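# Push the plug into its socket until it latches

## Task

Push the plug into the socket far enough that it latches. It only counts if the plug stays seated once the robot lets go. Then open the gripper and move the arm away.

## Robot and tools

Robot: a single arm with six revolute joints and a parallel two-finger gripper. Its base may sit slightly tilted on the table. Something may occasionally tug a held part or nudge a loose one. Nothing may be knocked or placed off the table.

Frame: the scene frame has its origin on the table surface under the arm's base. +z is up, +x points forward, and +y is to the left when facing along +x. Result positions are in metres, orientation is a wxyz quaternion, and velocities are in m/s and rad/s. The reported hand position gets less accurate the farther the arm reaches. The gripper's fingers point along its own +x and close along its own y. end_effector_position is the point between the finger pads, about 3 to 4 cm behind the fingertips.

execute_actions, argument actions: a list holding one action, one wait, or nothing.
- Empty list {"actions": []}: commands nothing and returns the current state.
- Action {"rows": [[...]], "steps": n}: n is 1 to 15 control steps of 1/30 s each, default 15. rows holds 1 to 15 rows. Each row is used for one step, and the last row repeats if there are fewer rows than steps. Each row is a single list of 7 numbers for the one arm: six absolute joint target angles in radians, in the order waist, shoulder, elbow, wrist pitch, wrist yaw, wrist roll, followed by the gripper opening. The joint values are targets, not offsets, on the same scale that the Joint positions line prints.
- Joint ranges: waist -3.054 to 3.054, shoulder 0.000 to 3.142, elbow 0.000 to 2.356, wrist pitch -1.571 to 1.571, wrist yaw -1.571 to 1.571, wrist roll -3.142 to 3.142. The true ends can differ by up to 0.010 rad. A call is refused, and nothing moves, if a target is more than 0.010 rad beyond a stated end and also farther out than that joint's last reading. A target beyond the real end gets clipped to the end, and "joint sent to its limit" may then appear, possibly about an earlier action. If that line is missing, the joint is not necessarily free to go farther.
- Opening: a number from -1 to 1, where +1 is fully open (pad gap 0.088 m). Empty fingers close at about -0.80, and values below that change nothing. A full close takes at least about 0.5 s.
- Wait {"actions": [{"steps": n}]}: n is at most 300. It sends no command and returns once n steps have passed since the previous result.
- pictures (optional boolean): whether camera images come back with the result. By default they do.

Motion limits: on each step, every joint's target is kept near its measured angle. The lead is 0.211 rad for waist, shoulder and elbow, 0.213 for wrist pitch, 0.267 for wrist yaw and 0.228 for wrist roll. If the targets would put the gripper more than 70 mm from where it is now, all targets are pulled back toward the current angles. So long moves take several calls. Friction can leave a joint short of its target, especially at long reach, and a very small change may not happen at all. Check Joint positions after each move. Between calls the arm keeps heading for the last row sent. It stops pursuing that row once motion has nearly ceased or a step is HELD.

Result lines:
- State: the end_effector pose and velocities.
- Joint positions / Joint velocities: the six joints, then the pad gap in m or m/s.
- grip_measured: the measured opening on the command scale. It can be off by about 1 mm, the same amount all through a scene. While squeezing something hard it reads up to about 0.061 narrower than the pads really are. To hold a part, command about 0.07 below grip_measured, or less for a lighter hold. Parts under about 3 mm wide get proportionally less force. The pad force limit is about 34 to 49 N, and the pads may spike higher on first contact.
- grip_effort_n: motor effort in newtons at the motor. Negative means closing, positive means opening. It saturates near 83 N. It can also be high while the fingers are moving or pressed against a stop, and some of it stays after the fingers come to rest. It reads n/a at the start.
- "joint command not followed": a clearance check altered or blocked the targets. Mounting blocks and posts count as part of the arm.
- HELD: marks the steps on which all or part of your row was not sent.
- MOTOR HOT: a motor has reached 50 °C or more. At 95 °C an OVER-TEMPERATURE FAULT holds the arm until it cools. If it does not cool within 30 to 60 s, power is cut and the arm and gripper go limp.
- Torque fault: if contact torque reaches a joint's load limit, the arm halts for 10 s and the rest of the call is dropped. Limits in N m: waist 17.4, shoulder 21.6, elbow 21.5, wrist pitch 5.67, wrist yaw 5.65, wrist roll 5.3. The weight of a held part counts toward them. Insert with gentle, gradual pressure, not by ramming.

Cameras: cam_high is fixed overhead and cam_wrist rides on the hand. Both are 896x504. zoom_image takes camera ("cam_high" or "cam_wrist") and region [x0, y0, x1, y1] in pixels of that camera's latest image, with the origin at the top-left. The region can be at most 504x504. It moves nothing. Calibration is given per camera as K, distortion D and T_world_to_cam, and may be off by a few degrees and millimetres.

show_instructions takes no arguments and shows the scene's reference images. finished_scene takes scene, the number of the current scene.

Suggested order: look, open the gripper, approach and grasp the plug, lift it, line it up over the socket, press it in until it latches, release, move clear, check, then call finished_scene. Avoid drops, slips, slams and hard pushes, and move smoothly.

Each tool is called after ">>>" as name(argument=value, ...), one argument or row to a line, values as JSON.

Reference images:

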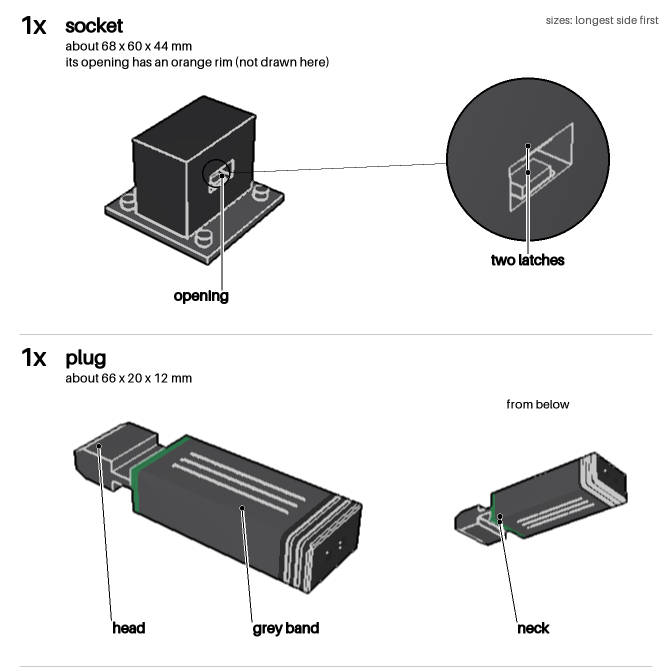

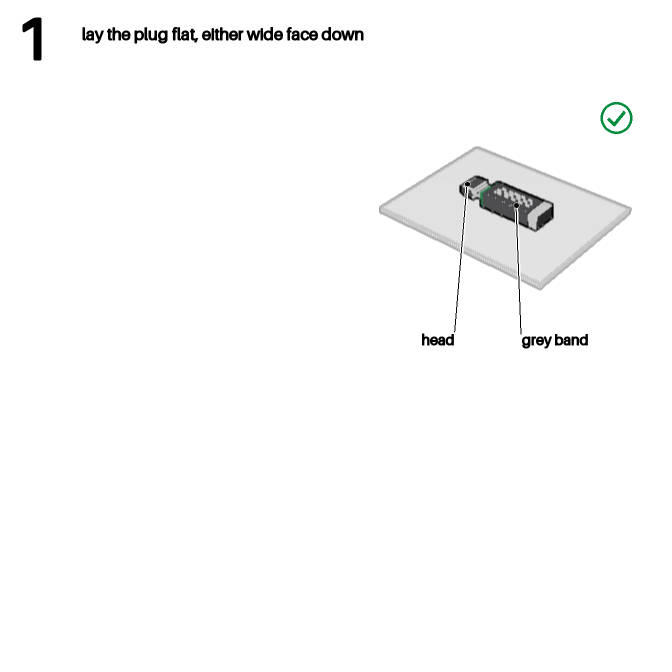

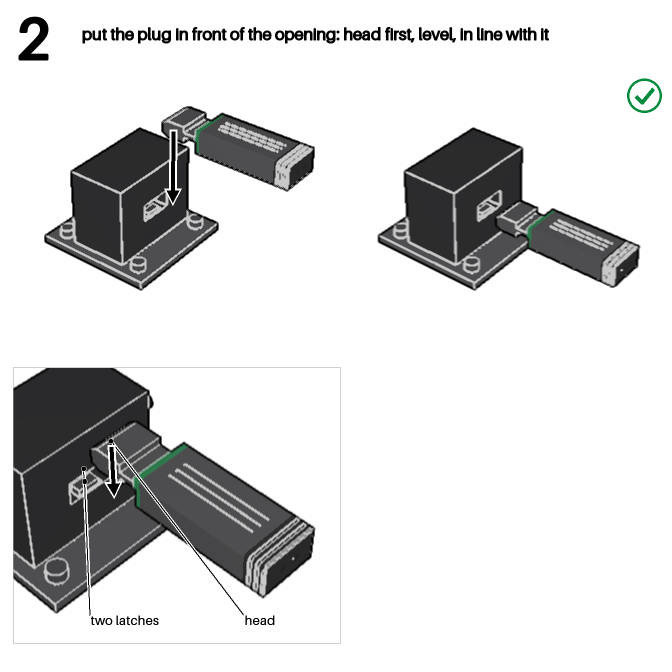

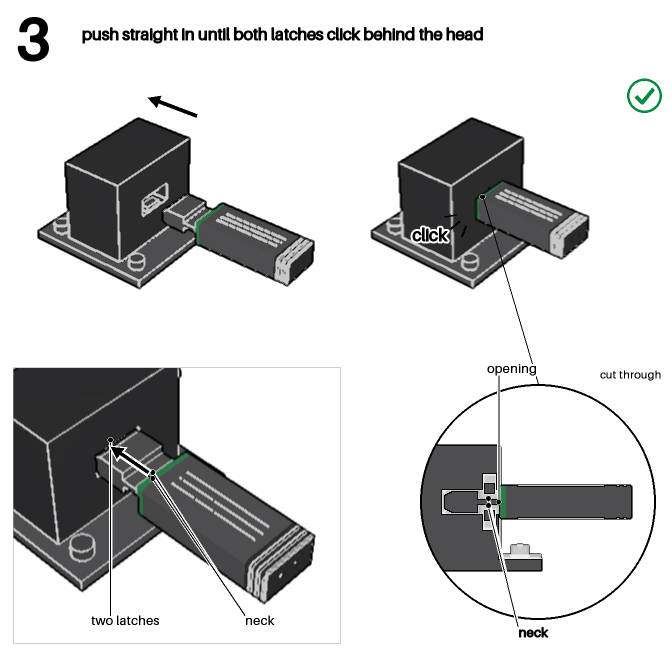

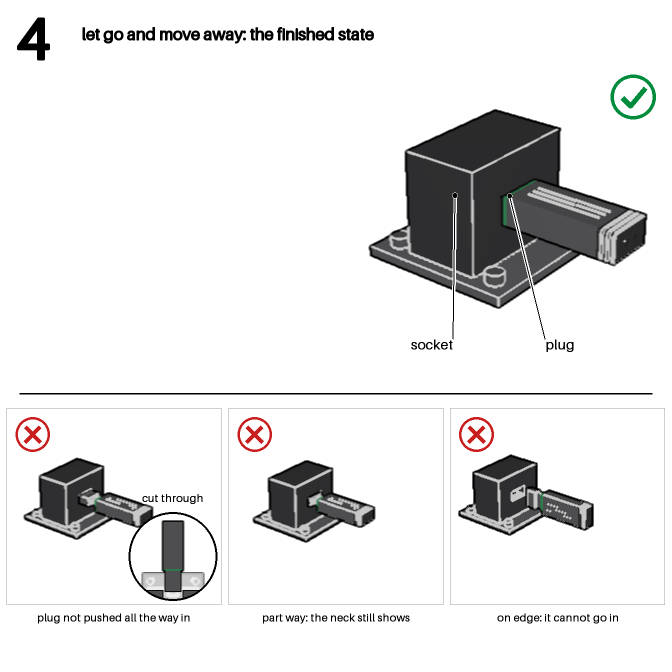

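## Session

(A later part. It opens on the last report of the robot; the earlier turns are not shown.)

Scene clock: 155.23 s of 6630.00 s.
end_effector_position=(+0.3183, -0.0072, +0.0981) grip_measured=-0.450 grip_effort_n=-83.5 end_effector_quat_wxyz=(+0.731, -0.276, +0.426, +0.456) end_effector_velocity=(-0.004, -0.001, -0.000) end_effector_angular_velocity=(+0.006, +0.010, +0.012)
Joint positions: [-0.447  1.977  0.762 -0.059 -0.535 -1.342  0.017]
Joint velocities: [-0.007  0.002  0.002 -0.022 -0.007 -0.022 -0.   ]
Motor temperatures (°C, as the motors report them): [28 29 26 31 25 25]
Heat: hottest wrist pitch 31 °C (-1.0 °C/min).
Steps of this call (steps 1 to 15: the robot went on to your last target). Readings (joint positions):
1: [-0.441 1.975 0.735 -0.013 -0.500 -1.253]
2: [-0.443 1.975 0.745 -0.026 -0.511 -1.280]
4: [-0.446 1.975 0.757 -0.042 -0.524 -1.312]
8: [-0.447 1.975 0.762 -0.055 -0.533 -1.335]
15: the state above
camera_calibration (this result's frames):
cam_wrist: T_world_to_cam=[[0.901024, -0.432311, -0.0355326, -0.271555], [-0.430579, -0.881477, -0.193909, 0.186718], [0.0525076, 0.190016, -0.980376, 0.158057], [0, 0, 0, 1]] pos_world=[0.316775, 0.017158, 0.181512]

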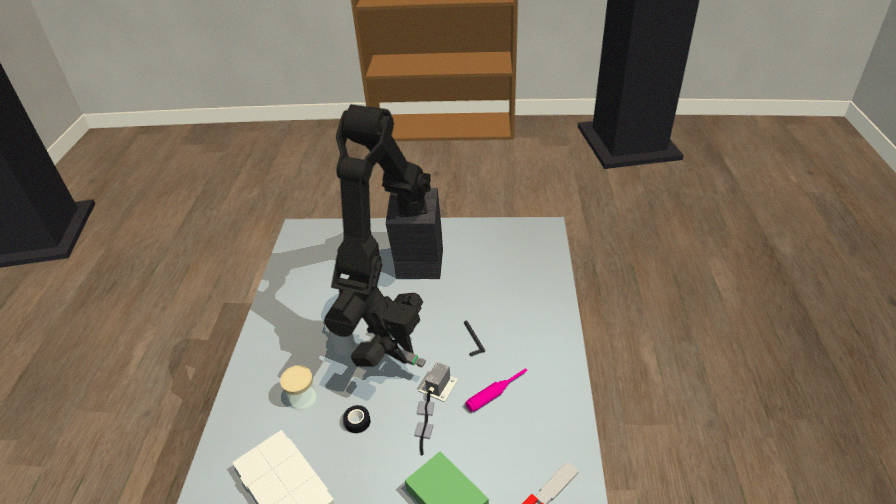

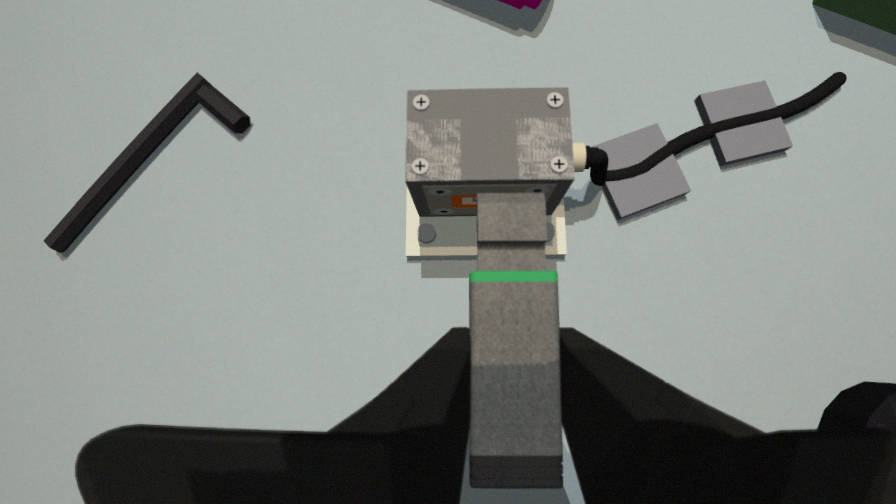

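>>> execute_actions(
  actions=[
    {"rows": [[-0.449,2.0,0.771,-0.055,-0.537,-1.345,-0.55],[-0.448,2.012,0.773,-0.045,-0.537,-1.345,-0.55],[-0.447,2.025,0.775,-0.034,-0.537,-1.345,-0.55],[-0.447,2.04,0.777,-0.022,-0.537,-1.345,-0.55],[-0.446,2.055,0.779,-0.01,-0.537,-1.345,-0.55],[-0.445,2.07,0.781,0.002,-0.537,-1.345,-0.55],[-0.445,2.085,0.783,0.014,-0.537,-1.345,-0.55],[-0.444,2.1,0.785,0.026,-0.537,-1.345,-0.55],[-0.443,2.115,0.787,0.038,-0.537,-1.345,-0.55],[-0.443,2.13,0.789,0.05,-0.537,-1.345,-0.55],[-0.442,2.143,0.791,0.061,-0.537,-1.345,-0.55],[-0.441,2.155,0.793,0.071,-0.537,-1.345,-0.55],[-0.44,2.165,0.795,0.079,-0.537,-1.345,-0.55],[-0.44,2.172,0.796,0.085,-0.537,-1.345,-0.55]], "steps": 15},
  ],
  pictures=false,
)

>>> execute_actions(
  actions=[
    {"steps": 12},
  ],
)

>>> zoom_image(
  camera="cam_wrist",
  region=[370, 60, 650, 300],
)

Scene clock: 161.40 s of 6630.00 s.
end_effector_position=(+0.3162, -0.0070, +0.0591) grip_measured=-0.450 grip_effort_n=-83.5 end_effector_quat_wxyz=(+0.728, -0.271, +0.429, +0.460) end_effector_velocity=(-0.014, +0.010, -0.056) end_effector_angular_velocity=(+0.038, +0.051, +0.023)
Joint positions: [-0.444  2.141  0.786  0.067 -0.536 -1.343  0.017]
Joint velocities: [ 0.017  0.237  0.037  0.139 -0.022 -0.007 -0.   ]
Motor temperatures (°C, as the motors report them): [28 30 26 30 25 25]
Heat: hottest shoulder 30 °C (-2.0 °C/min).
Steps of this call (steps 1 to 15: the robot went on to your last target; steps 16 to 90: nothing new was sent; then 2.67 s passed at rest; steps 91 to 105: all 15 steps of this action). Readings (joint positions):
91: [-0.447 1.978 0.763 -0.059 -0.536 -1.343]
92: [-0.447 1.981 0.764 -0.058 -0.536 -1.343]
94: [-0.447 1.996 0.767 -0.044 -0.536 -1.343]
98: [-0.447 2.048 0.775 -0.004 -0.536 -1.343]
105: the state above

Scene clock: 161.80 s of 6630.00 s.
end_effector_position=(+0.3203, +0.0027, +0.0588) grip_measured=-0.450 grip_effort_n=-83.5 end_effector_quat_wxyz=(+0.732, -0.267, +0.411, +0.473) end_effector_velocity=(+0.004, -0.014, -0.053) end_effector_angular_velocity=(-0.719, +0.152, +0.187)
Joint positions: [-0.427  2.156  0.794  0.086 -0.573 -1.343  0.017]
Joint velocities: [ 0.266 -0.002  0.076 -0.066  0.784 -0.022 -0.   ]
Motor temperatures (°C, as the motors report them): [28 30 26 30 25 25]
Heat: hottest shoulder 30 °C (-2.0 °C/min).
Steps of this call (steps 1 to 12: the robot went on to your last target). Readings (joint positions):
1: [-0.443 2.147 0.786 0.072 -0.536 -1.343]
2: [-0.443 2.151 0.787 0.075 -0.536 -1.343]
4: [-0.443 2.155 0.787 0.078 -0.536 -1.343]
8: [-0.443 2.156 0.790 0.082 -0.536 -1.343]
12: the state above
camera_calibration (this result's frames):
cam_wrist: T_world_to_cam=[[0.911831, -0.407835, -0.0472647, -0.273276], [-0.407106, -0.883225, -0.232762, 0.183404], [0.0531831, 0.231481, -0.971385, 0.116707], [0, 0, 0, 1]] pos_world=[0.31764, 0.0235196, 0.14314]

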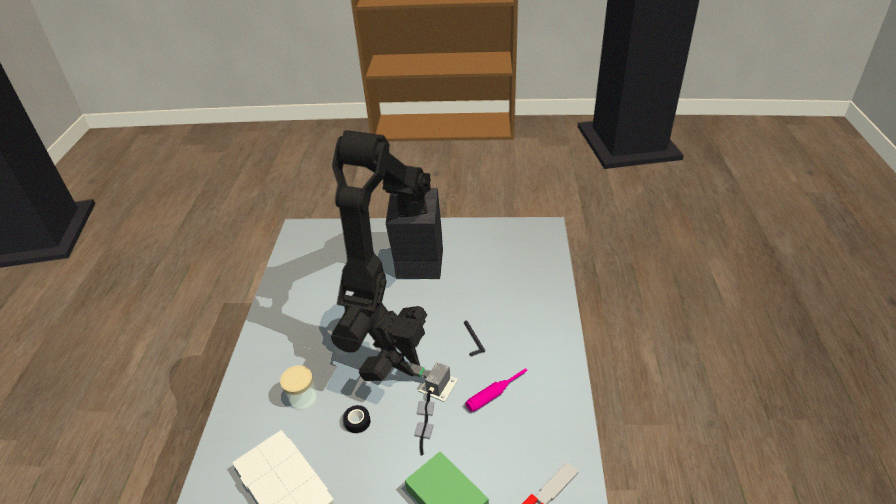

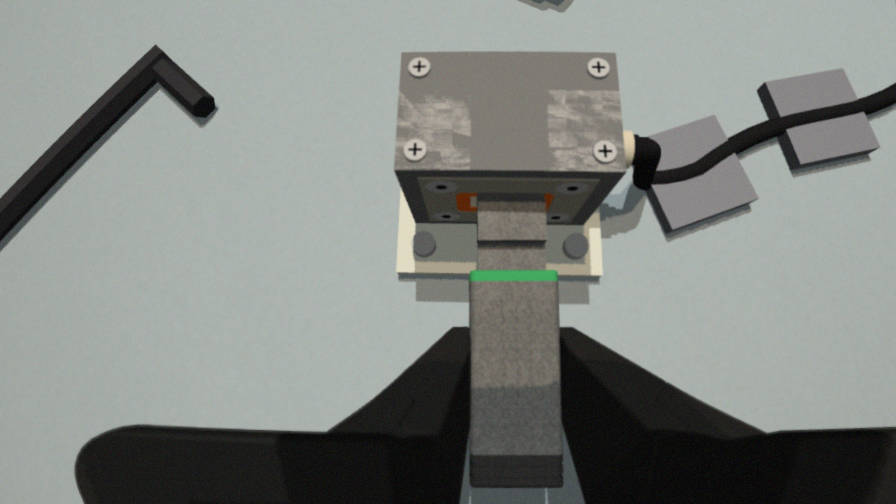

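Region (370, 60, 650, 300) of cam_wrist's 896x504 image, scaled by 1.800, with more detail than that image has; it fills the top 432 rows of this view, and the rest is white.

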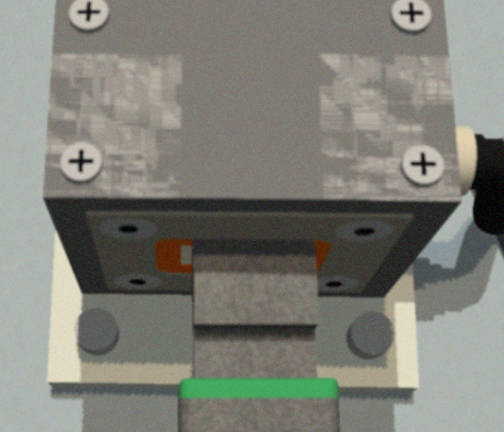

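A tug disturbed the arm; look again.

>>> execute_actions(
  actions=[
    {"rows": [[-0.441,2.172,0.796,0.085,-0.537,-1.345,-0.55]], "steps": 15},
  ],
)

>>> zoom_image(
  camera="cam_wrist",
  region=[370, 60, 650, 300],
)

Scene clock: 164.50 s of 6630.00 s.
end_effector_position=(+0.3196, -0.0062, +0.0556) grip_measured=-0.450 grip_effort_n=-83.5 end_effector_quat_wxyz=(+0.729, -0.275, +0.425, +0.461) end_effector_velocity=(-0.000, +0.002, +0.002) end_effector_angular_velocity=(+0.007, -0.003, +0.010)
Joint positions: [-0.439  2.159  0.796  0.085 -0.538 -1.343  0.017]
Joint velocities: [ 0.002 -0.007 -0.002 -0.007 -0.007 -0.007 -0.   ]
Motor temperatures (°C, as the motors report them): [28 30 26 30 25 25]
Heat: hottest shoulder 30 °C (-1.0 °C/min).
Steps of this call (steps 1 to 30: the robot went on to your last target; steps 31 to 66: nothing new was sent; steps 67 to 81: all 15 steps of this action). Readings (joint positions):
67: [-0.439 2.159 0.796 0.085 -0.538 -1.343]
68: [-0.439 2.159 0.796 0.085 -0.538 -1.343]
70: [-0.439 2.159 0.796 0.085 -0.538 -1.343]
74: [-0.439 2.159 0.796 0.085 -0.538 -1.343]
81: the state above
camera_calibration (this result's frames):
cam_wrist: T_world_to_cam=[[0.904656, -0.424217, -0.0404673, -0.274687], [-0.423442, -0.884189, -0.197246, 0.177775], [0.0478942, 0.195575, -0.979518, 0.117589], [0, 0, 0, 1]] pos_world=[0.318142, 0.0176627, 0.13913]

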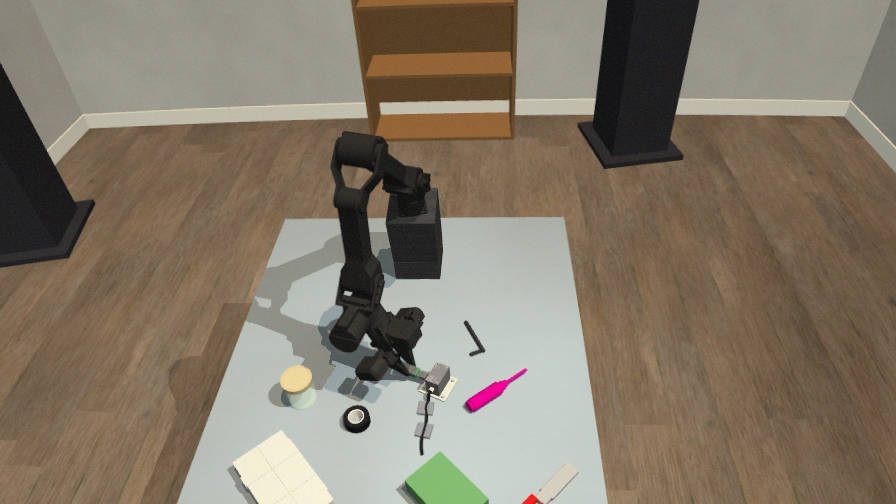

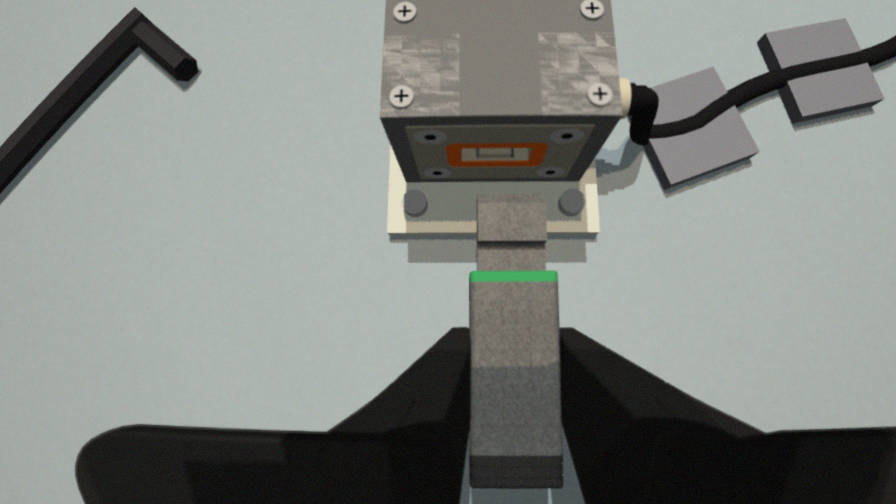

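Region (370, 60, 650, 300) of cam_wrist's 896x504 image, scaled by 1.800, with more detail than that image has; it fills the top 432 rows of this view, and the rest is white.

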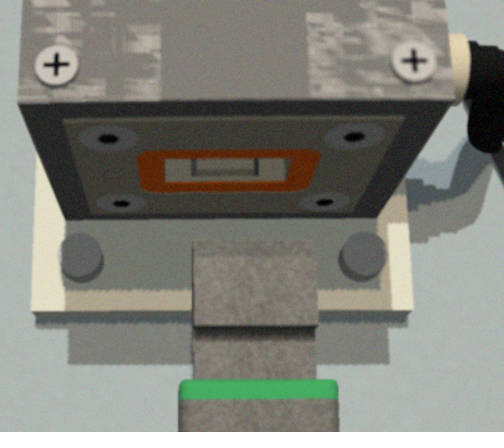

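>>> execute_actions(
  actions=[
    {"rows": [[-0.439,2.16,0.792,0.086,-0.536,-1.342,-0.55],[-0.437,2.155,0.789,0.087,-0.535,-1.339,-0.55],[-0.434,2.15,0.786,0.088,-0.534,-1.335,-0.55],[-0.431,2.146,0.784,0.089,-0.533,-1.331,-0.55],[-0.428,2.143,0.782,0.089,-0.532,-1.327,-0.55],[-0.425,2.141,0.781,0.09,-0.53,-1.323,-0.55],[-0.422,2.14,0.781,0.09,-0.529,-1.319,-0.55],[-0.419,2.14,0.781,0.091,-0.528,-1.315,-0.55],[-0.416,2.14,0.781,0.091,-0.526,-1.311,-0.55],[-0.413,2.14,0.781,0.092,-0.525,-1.308,-0.55],[-0.41,2.14,0.781,0.092,-0.524,-1.306,-0.55],[-0.408,2.14,0.781,0.092,-0.524,-1.305,-0.55]], "steps": 15},
  ],
  pictures=false,
)

>>> execute_actions(
  actions=[
    {"steps": 10},
  ],
)

>>> zoom_image(
  camera="cam_wrist",
  region=[420, 110, 600, 290],
)

Scene clock: 200.80 s of 6630.00 s.
end_effector_position=(+0.3192, +0.0020, +0.0566) grip_measured=-0.450 grip_effort_n=-83.5 end_effector_quat_wxyz=(+0.727, -0.271, +0.429, +0.461) end_effector_velocity=(-0.001, +0.009, +0.001) end_effector_angular_velocity=(+0.012, -0.001, +0.016)
Joint positions: [-0.411  2.151  0.789  0.09  -0.528 -1.309  0.017]
Joint velocities: [ 0.022 -0.002 -0.007  0.007 -0.007  0.007 -0.   ]
Motor temperatures (°C, as the motors report them): [28 31 26 29 25 25]
Heat: hottest shoulder 31 °C (+0.0 °C/min).
Steps of this call (steps 1 to 15: the robot went on to your last target; steps 16 to 90: nothing new was sent; then 32.80 s passed at rest; steps 91 to 105: all 15 steps of this action). Readings (joint positions):
91: [-0.439 2.159 0.796 0.085 -0.538 -1.343]
92: [-0.439 2.159 0.796 0.085 -0.538 -1.343]
94: [-0.439 2.159 0.796 0.085 -0.537 -1.340]
98: [-0.430 2.155 0.790 0.086 -0.533 -1.327]
105: the state above

Scene clock: 201.13 s of 6630.00 s.
end_effector_position=(+0.3190, +0.0021, +0.0565) grip_measured=-0.450 grip_effort_n=-83.5 end_effector_quat_wxyz=(+0.727, -0.271, +0.430, +0.461) end_effector_velocity=(-0.001, +0.000, +0.002) end_effector_angular_velocity=(+0.006, -0.002, +0.005)
Joint positions: [-0.411  2.151  0.789  0.09  -0.526 -1.307  0.017]
Joint velocities: [-0.002 -0.007 -0.002 -0.007 -0.007 -0.007 -0.   ]
Motor temperatures (°C, as the motors report them): [28 31 26 29 25 25]
Heat: hottest shoulder 31 °C (+0.0 °C/min).
Steps of this call (steps 1 to 10: the robot went on to your last target). Readings (joint positions):
1: [-0.411 2.151 0.789 0.090 -0.527 -1.309]
2: [-0.411 2.151 0.789 0.090 -0.527 -1.308]
4: [-0.411 2.151 0.789 0.090 -0.527 -1.308]
8: [-0.411 2.151 0.789 0.090 -0.526 -1.307]
10: the state above
camera_calibration (this result's frames):
cam_wrist: T_world_to_cam=[[0.902293, -0.427924, -0.052423, -0.269112], [-0.429642, -0.882451, -0.191543, 0.18675], [0.0357051, 0.195351, -0.980083, 0.120752], [0, 0, 0, 1]] pos_world=[0.318742, 0.0260489, 0.14001]

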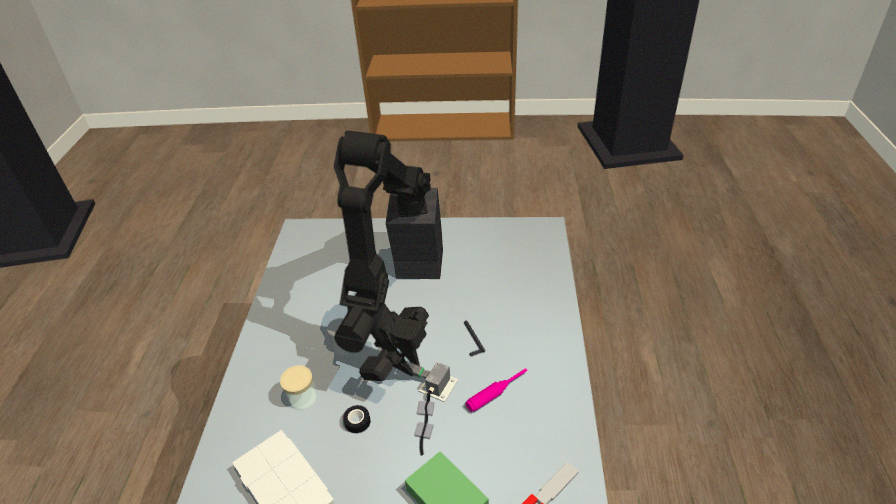

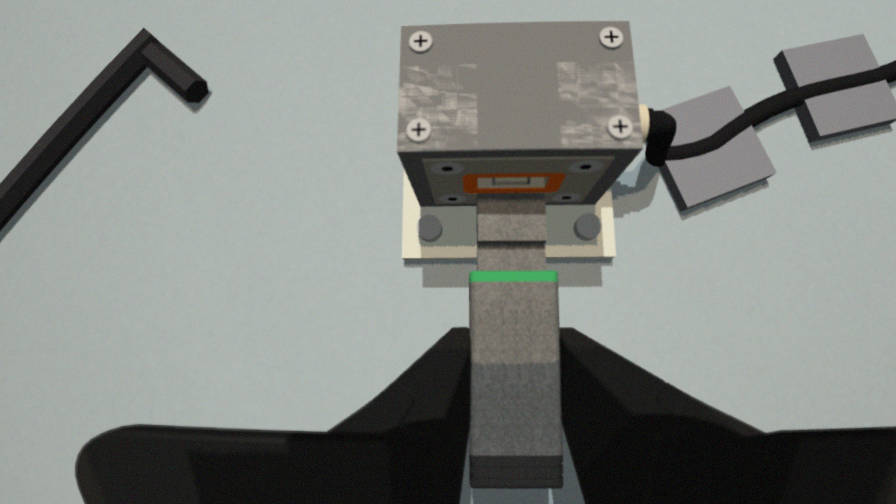

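Region (420, 110, 600, 290) of cam_wrist's 896x504 image, scaled by 2.800, with more detail than that image has.

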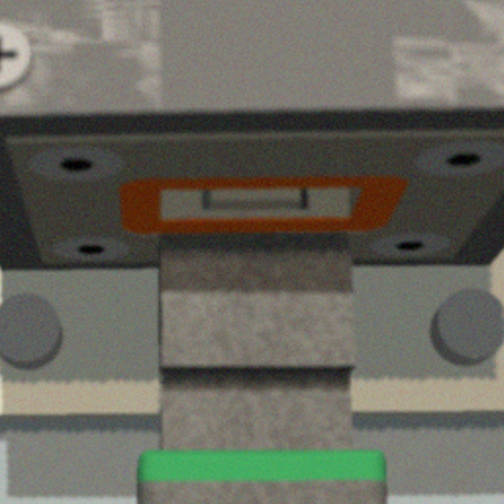

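>>> execute_actions(
  actions=[
    {"rows": [[-0.408,2.137,0.781,0.092,-0.524,-1.305,-0.55],[-0.408,2.135,0.781,0.092,-0.524,-1.305,-0.55],[-0.408,2.134,0.781,0.092,-0.524,-1.305,-0.55],[-0.406,2.134,0.781,0.092,-0.523,-1.303,-0.55],[-0.404,2.134,0.781,0.093,-0.523,-1.301,-0.55],[-0.402,2.134,0.781,0.093,-0.522,-1.298,-0.55],[-0.4,2.134,0.781,0.094,-0.522,-1.296,-0.55],[-0.398,2.134,0.781,0.094,-0.521,-1.294,-0.55],[-0.396,2.134,0.781,0.095,-0.521,-1.292,-0.55],[-0.394,2.134,0.781,0.095,-0.52,-1.29,-0.55],[-0.392,2.134,0.781,0.096,-0.52,-1.287,-0.55],[-0.39,2.134,0.781,0.096,-0.519,-1.285,-0.55],[-0.388,2.134,0.781,0.097,-0.518,-1.283,-0.55]], "steps": 15},
  ],
  pictures=false,
)

>>> execute_actions(
  actions=[
    {"steps": 8},
  ],
)

>>> zoom_image(
  camera="cam_wrist",
  region=[420, 110, 600, 290],
)

Scene clock: 211.90 s of 6630.00 s.
end_effector_position=(+0.3210, +0.0063, +0.0578) grip_measured=-0.450 grip_effort_n=-83.5 end_effector_quat_wxyz=(+0.727, -0.272, +0.431, +0.460) end_effector_velocity=(+0.001, +0.001, -0.001) end_effector_angular_velocity=(-0.016, +0.007, -0.010)
Joint positions: [-0.394  2.144  0.788  0.094 -0.518 -1.288  0.017]
Joint velocities: [ 0.012 -0.002 -0.002  0.007  0.022  0.022 -0.   ]
Motor temperatures (°C, as the motors report them): [28 32 26 29 25 25]
Heat: hottest shoulder 32 °C (+1.0 °C/min).
Steps of this call (steps 1 to 15: the robot went on to your last target; steps 16 to 90: nothing new was sent; then 7.27 s passed at rest; steps 91 to 105: all 15 steps of this action). Readings (joint positions):
91: [-0.405 2.146 0.788 0.093 -0.533 -1.307]
92: [-0.403 2.146 0.788 0.093 -0.535 -1.307]
94: [-0.402 2.144 0.788 0.093 -0.532 -1.306]
98: [-0.401 2.144 0.788 0.093 -0.525 -1.301]
105: the state above

Scene clock: 212.17 s of 6630.00 s.
end_effector_position=(+0.3210, +0.0064, +0.0578) grip_measured=-0.450 grip_effort_n=-83.5 end_effector_quat_wxyz=(+0.727, -0.271, +0.432, +0.459) end_effector_velocity=(+0.002, -0.000, +0.002) end_effector_angular_velocity=(+0.003, -0.017, +0.005)
Joint positions: [-0.394  2.144  0.788  0.094 -0.518 -1.286  0.017]
Joint velocities: [-0.002 -0.007 -0.002  0.007 -0.007 -0.007 -0.   ]
Motor temperatures (°C, as the motors report them): [28 32 26 29 25 25]
Heat: hottest shoulder 32 °C (+1.0 °C/min).
Steps of this call (steps 1 to 8: the robot went on to your last target). Readings (joint positions):
1: [-0.394 2.144 0.788 0.094 -0.518 -1.287]
2: [-0.394 2.144 0.788 0.094 -0.518 -1.286]
4: [-0.394 2.144 0.788 0.094 -0.518 -1.286]
8: the state above
camera_calibration (this result's frames):
cam_wrist: T_world_to_cam=[[0.900866, -0.430998, -0.0517742, -0.268589], [-0.432628, -0.881605, -0.188694, 0.192369], [0.0356824, 0.192387, -0.98067, 0.121162], [0, 0, 0, 1]] pos_world=[0.320863, 0.0305221, 0.141213]

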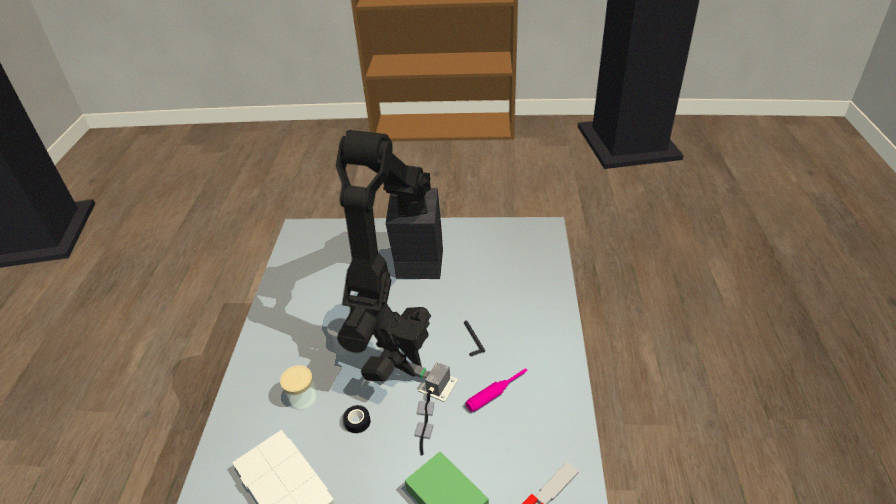

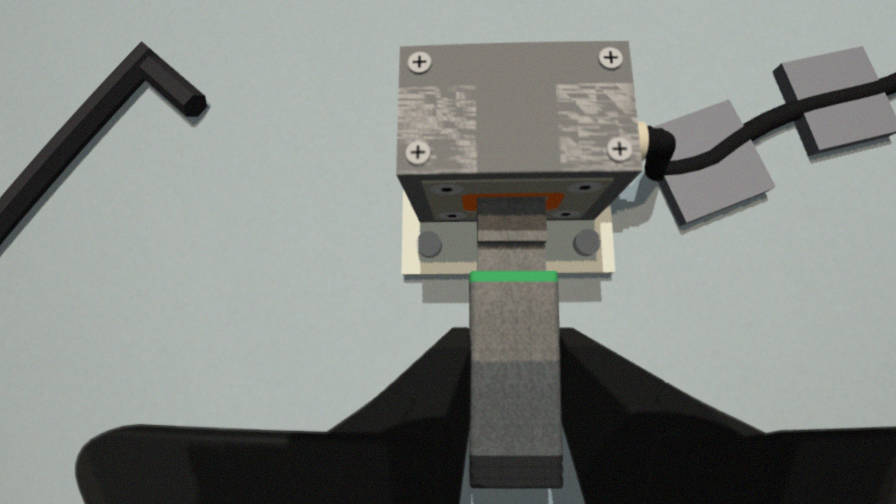

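Region (420, 110, 600, 290) of cam_wrist's 896x504 image, scaled by 2.800, with more detail than that image has.

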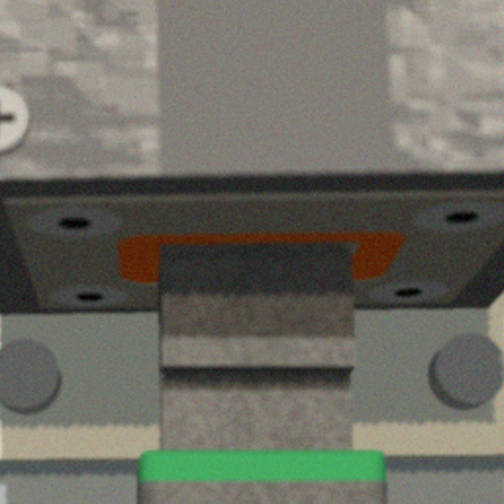

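>>> execute_actions(
  actions=[
    {"rows": [[-0.39,2.134,0.787,0.096,-0.518,-1.285,-0.55],[-0.39,2.134,0.792,0.096,-0.518,-1.285,-0.55],[-0.39,2.134,0.796,0.096,-0.518,-1.285,-0.55],[-0.388,2.134,0.797,0.096,-0.518,-1.285,-0.55],[-0.386,2.134,0.798,0.097,-0.518,-1.283,-0.55],[-0.384,2.134,0.798,0.097,-0.517,-1.281,-0.55],[-0.382,2.134,0.798,0.098,-0.517,-1.279,-0.55],[-0.38,2.134,0.798,0.098,-0.516,-1.277,-0.55],[-0.378,2.134,0.798,0.099,-0.516,-1.275,-0.55],[-0.376,2.134,0.798,0.1,-0.515,-1.273,-0.55],[-0.374,2.134,0.798,0.1,-0.515,-1.271,-0.55],[-0.372,2.134,0.798,0.101,-0.514,-1.269,-0.55]], "steps": 15},
  ],
)

>>> zoom_image(
  camera="cam_wrist",
  region=[420, 110, 600, 290],
)

Scene clock: 224.20 s of 6630.00 s.
end_effector_position=(+0.3219, +0.0080, +0.0574) grip_measured=-0.450 grip_effort_n=-83.5 end_effector_quat_wxyz=(+0.727, -0.272, +0.434, +0.457) end_effector_velocity=(+0.003, +0.010, +0.008) end_effector_angular_velocity=(+0.012, -0.005, +0.021)
Joint positions: [-0.385  2.144  0.789  0.097 -0.509 -1.273  0.017]
Joint velocities: [ 0.027 -0.027  0.002 -0.022 -0.007  0.007 -0.   ]
Motor temperatures (°C, as the motors report them): [28 34 26 29 25 25]
Heat: hottest shoulder 34 °C (+4.0 °C/min).
Steps of this call (steps 1 to 15: the robot went on to your last target; steps 16 to 90: nothing new was sent; then 8.53 s passed at rest; steps 91 to 105: all 15 steps of this action). Readings (joint positions):
91: [-0.394 2.144 0.788 0.094 -0.518 -1.285]
92: [-0.394 2.144 0.788 0.094 -0.518 -1.285]
94: [-0.394 2.144 0.788 0.094 -0.518 -1.285]
98: [-0.392 2.144 0.788 0.094 -0.514 -1.283]
105: the state above
camera_calibration (this result's frames):
cam_wrist: T_world_to_cam=[[0.899185, -0.434461, -0.0520666, -0.268146], [-0.436293, -0.881109, -0.182469, 0.194913], [0.0333994, 0.18679, -0.981832, 0.121352], [0, 0, 0, 1]] pos_world=[0.322099, 0.0325739, 0.140751]

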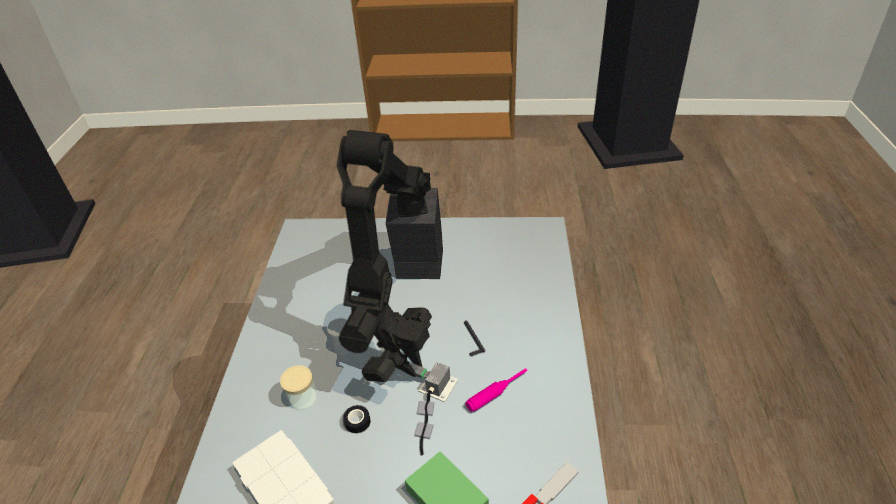

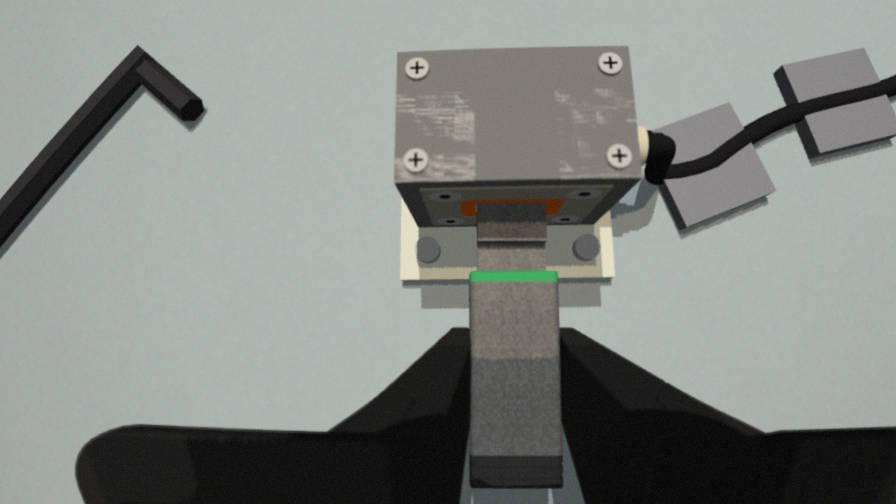

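Region (420, 110, 600, 290) of cam_wrist's 896x504 image, scaled by 2.800, with more detail than that image has.

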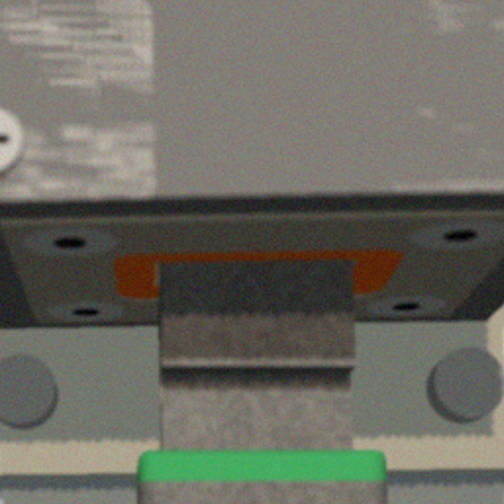

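>>> execute_actions(
  actions=[
    {"rows": [[-0.372,2.134,0.799,0.101,-0.516,-1.275,-0.55],[-0.37,2.134,0.8,0.101,-0.518,-1.275,-0.55],[-0.368,2.134,0.8,0.101,-0.52,-1.275,-0.55],[-0.366,2.134,0.801,0.102,-0.521,-1.274,-0.55],[-0.364,2.134,0.801,0.102,-0.522,-1.273,-0.55],[-0.362,2.134,0.801,0.103,-0.522,-1.272,-0.55],[-0.36,2.134,0.802,0.103,-0.522,-1.27,-0.55],[-0.358,2.134,0.802,0.104,-0.522,-1.268,-0.55],[-0.356,2.134,0.802,0.104,-0.522,-1.266,-0.55],[-0.354,2.134,0.802,0.105,-0.522,-1.264,-0.55],[-0.352,2.134,0.802,0.106,-0.522,-1.262,-0.55],[-0.35,2.134,0.802,0.107,-0.522,-1.26,-0.55],[-0.348,2.134,0.802,0.108,-0.522,-1.258,-0.55]], "steps": 15},
  ],
)

Scene clock: 232.17 s of 6630.00 s.
end_effector_position=(+0.3263, +0.0157, +0.0587) grip_measured=-0.450 grip_effort_n=-83.5 end_effector_quat_wxyz=(+0.726, -0.276, +0.428, +0.462) end_effector_velocity=(+0.003, +0.006, +0.001) end_effector_angular_velocity=(-0.001, -0.001, +0.002)
Joint positions: [-0.36   2.143  0.796  0.105 -0.509 -1.262  0.017]
Joint velocities: [ 0.022 -0.002  0.002  0.007  0.007  0.022 -0.   ]
Motor temperatures (°C, as the motors report them): [28 35 26 29 25 25]
Heat: hottest shoulder 35 °C (+5.0 °C/min).
Steps of this call (steps 1 to 15: the robot went on to your last target; steps 16 to 90: nothing new was sent; then 4.47 s passed at rest; steps 91 to 105: all 15 steps of this action). Readings (joint positions):
91: [-0.376 2.143 0.791 0.099 -0.510 -1.271]
92: [-0.376 2.143 0.792 0.099 -0.511 -1.271]
94: [-0.375 2.143 0.793 0.099 -0.512 -1.271]
98: [-0.370 2.143 0.794 0.101 -0.512 -1.271]
105: the state above
camera_calibration (this result's frames):
cam_wrist: T_world_to_cam=[[0.906322, -0.420299, -0.0439278, -0.271654], [-0.420585, -0.887026, -0.190507, 0.199333], [0.041105, 0.191136, -0.980702, 0.118349], [0, 0, 0, 1]] pos_world=[0.325178, 0.0400167, 0.142106]

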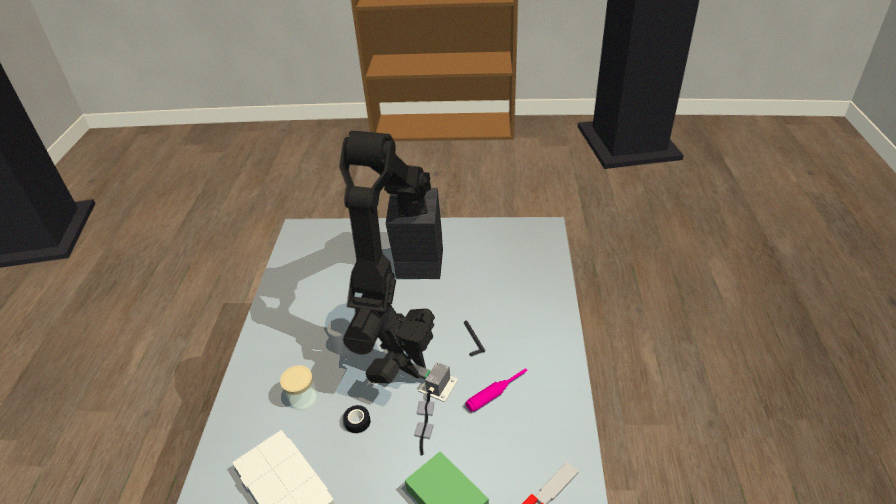

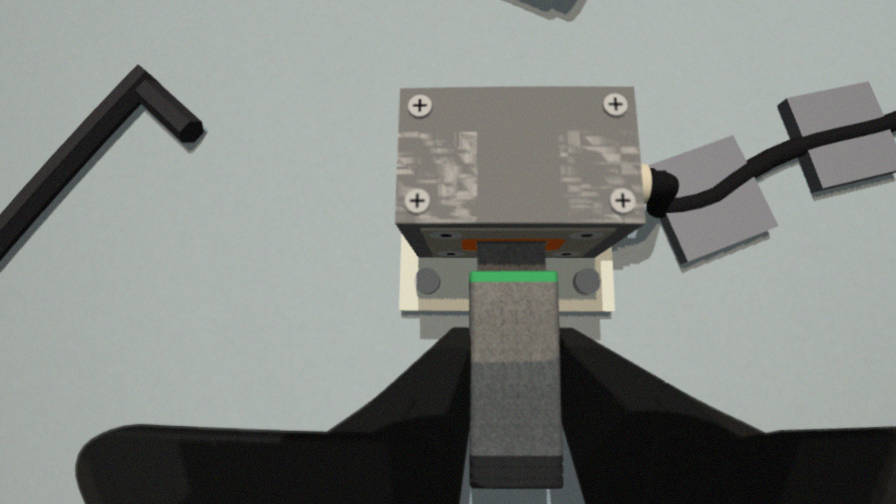

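>>> execute_actions(
  actions=[
    {"rows": [[-0.346,2.138,0.802,0.108,-0.522,-1.257,-0.55],[-0.344,2.141,0.802,0.109,-0.522,-1.255,-0.55],[-0.342,2.143,0.803,0.11,-0.521,-1.253,-0.55],[-0.34,2.145,0.803,0.111,-0.521,-1.251,-0.55],[-0.338,2.145,0.803,0.112,-0.52,-1.249,-0.55],[-0.336,2.145,0.803,0.113,-0.52,-1.247,-0.55],[-0.334,2.145,0.804,0.114,-0.52,-1.245,-0.55],[-0.332,2.145,0.804,0.115,-0.519,-1.243,-0.55],[-0.33,2.145,0.804,0.116,-0.519,-1.241,-0.55],[-0.328,2.145,0.804,0.117,-0.519,-1.239,-0.55],[-0.326,2.145,0.804,0.118,-0.518,-1.237,-0.55],[-0.324,2.145,0.804,0.118,-0.518,-1.235,-0.55],[-0.322,2.145,0.804,0.119,-0.518,-1.234,-0.55]], "steps": 15},
  ],
)

>>> zoom_image(
  camera="cam_wrist",
  region=[420, 190, 600, 340],
)

Scene clock: 238.10 s of 6630.00 s.
end_effector_position=(+0.3293, +0.0224, +0.0589) grip_measured=-0.450 grip_effort_n=-83.5 end_effector_quat_wxyz=(+0.727, -0.277, +0.426, +0.462) end_effector_velocity=(+0.005, +0.010, +0.002) end_effector_angular_velocity=(+0.014, -0.008, +0.009)
Joint positions: [-0.337  2.143  0.798  0.117 -0.501 -1.238  0.017]
Joint velocities: [ 0.027 -0.002  0.007  0.007 -0.007  0.022 -0.   ]
Motor temperatures (°C, as the motors report them): [28 35 26 29 25 25]
Heat: hottest shoulder 35 °C (+5.0 °C/min).
Steps of this call (steps 1 to 15: the robot went on to your last target; steps 16 to 90: nothing new was sent; then 2.43 s passed at rest; steps 91 to 105: all 15 steps of this action). Readings (joint positions):
91: [-0.359 2.143 0.796 0.106 -0.509 -1.260]
92: [-0.358 2.143 0.796 0.106 -0.509 -1.259]
94: [-0.356 2.143 0.796 0.108 -0.508 -1.257]
98: [-0.349 2.143 0.797 0.111 -0.505 -1.249]
105: the state above
camera_calibration (this result's frames):
cam_wrist: T_world_to_cam=[[0.906744, -0.419663, -0.041202, -0.271887], [-0.419405, -0.887397, -0.191379, 0.206271], [0.0437523, 0.190812, -0.980651, 0.116309], [0, 0, 0, 1]] pos_world=[0.327954, 0.0467503, 0.142332]

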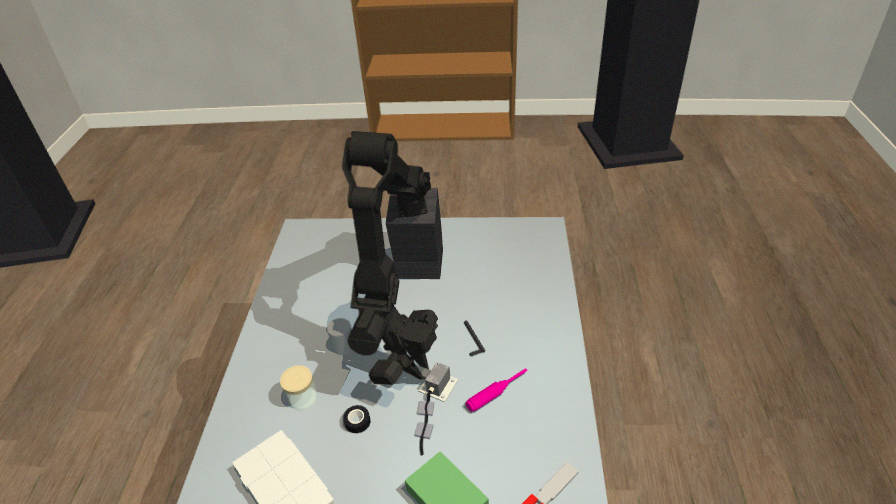

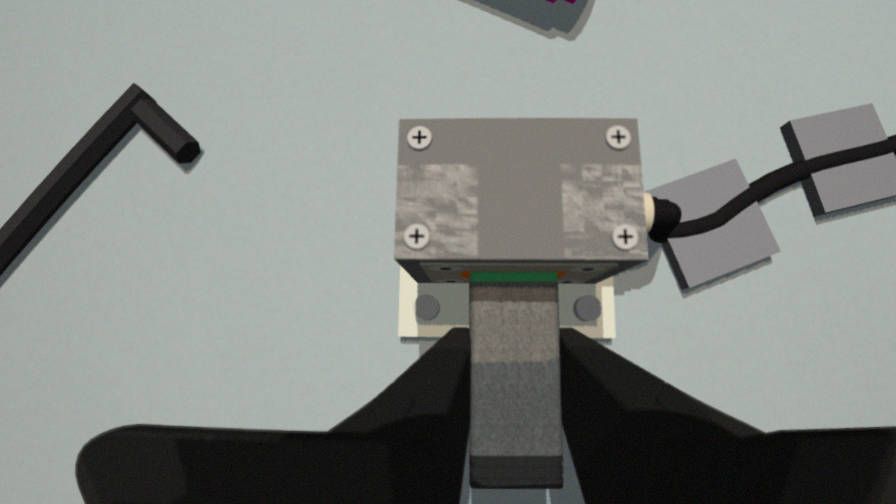

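Region (420, 190, 600, 340) of cam_wrist's 896x504 image, scaled by 2.800, with more detail than that image has.

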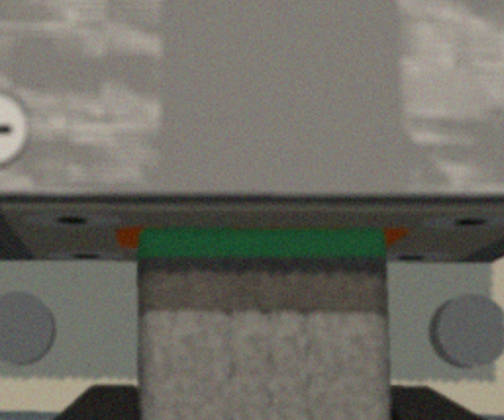

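Nearly home; push a bit more.

>>> execute_actions(
  actions=[
    {"rows": [[-0.32,2.145,0.804,0.119,-0.519,-1.233,-0.55],[-0.318,2.145,0.804,0.12,-0.52,-1.232,-0.55],[-0.316,2.145,0.804,0.12,-0.521,-1.231,-0.55],[-0.314,2.145,0.804,0.121,-0.522,-1.23,-0.55],[-0.312,2.145,0.804,0.121,-0.523,-1.23,-0.55],[-0.31,2.145,0.804,0.121,-0.524,-1.23,-0.55],[-0.308,2.145,0.804,0.121,-0.525,-1.23,-0.55]], "steps": 15},
  ],
)

>>> zoom_image(
  camera="cam_wrist",
  region=[420, 190, 600, 340],
)

Scene clock: 242.53 s of 6630.00 s.
end_effector_position=(+0.3293, +0.0229, +0.0587) grip_measured=-0.450 grip_effort_n=-83.5 end_effector_quat_wxyz=(+0.727, -0.276, +0.428, +0.461) end_effector_velocity=(-0.002, +0.002, +0.002) end_effector_angular_velocity=(+0.022, +0.011, +0.007)
Joint positions: [-0.334  2.143  0.798  0.118 -0.498 -1.232  0.017]
Joint velocities: [-0.002 -0.002  0.002 -0.022 -0.022 -0.007 -0.   ]
Motor temperatures (°C, as the motors report them): [28 35 26 29 26 25]
Heat: hottest shoulder 35 °C (+5.1 °C/min).
Steps of this call (steps 1 to 15: the robot went on to your last target; steps 16 to 90: nothing new was sent; then 0.93 s passed at rest; steps 91 to 105: all 15 steps of this action). Readings (joint positions):
91: [-0.336 2.143 0.798 0.118 -0.500 -1.236]
92: [-0.336 2.143 0.798 0.118 -0.500 -1.235]
94: [-0.335 2.143 0.798 0.118 -0.499 -1.234]
98: [-0.334 2.143 0.798 0.118 -0.498 -1.232]
105: the state above
camera_calibration (this result's frames):
cam_wrist: T_world_to_cam=[[0.905247, -0.422707, -0.0429748, -0.271026], [-0.422834, -0.88633, -0.18876, 0.207592], [0.0417002, 0.189045, -0.981083, 0.116758], [0, 0, 0, 1]] pos_world=[0.328254, 0.0473581, 0.142087]

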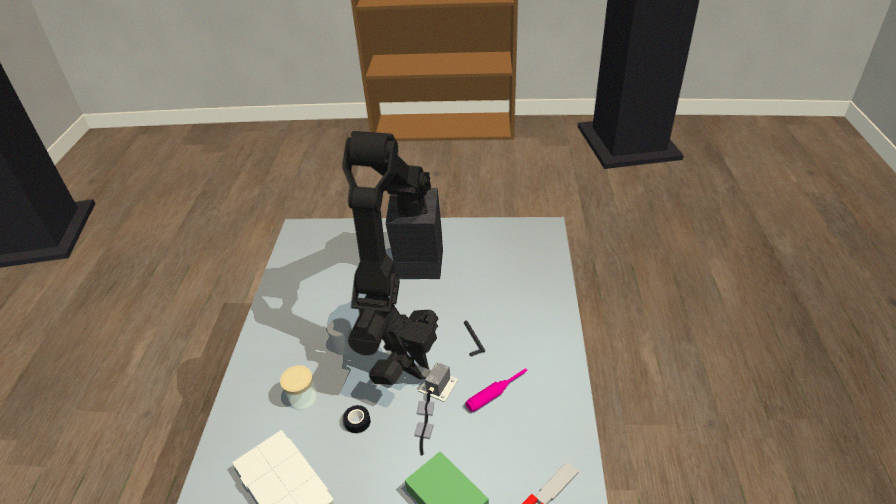

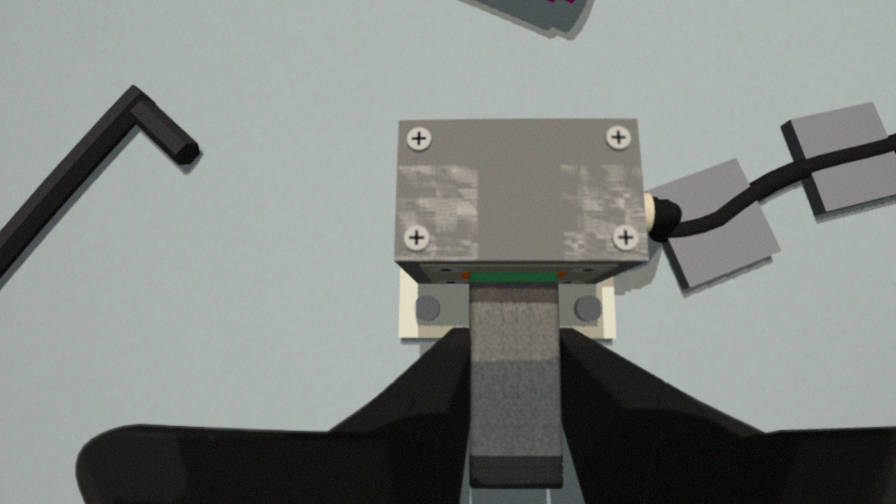

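Region (420, 190, 600, 340) of cam_wrist's 896x504 image, scaled by 2.800, with more detail than that image has.

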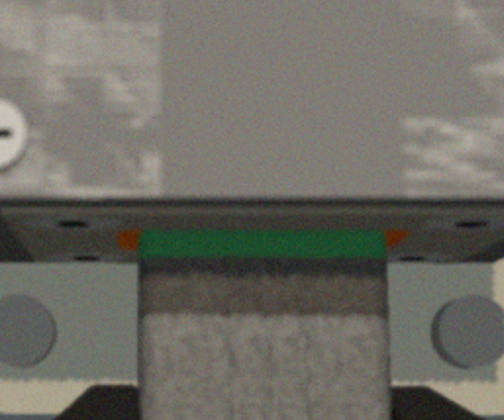

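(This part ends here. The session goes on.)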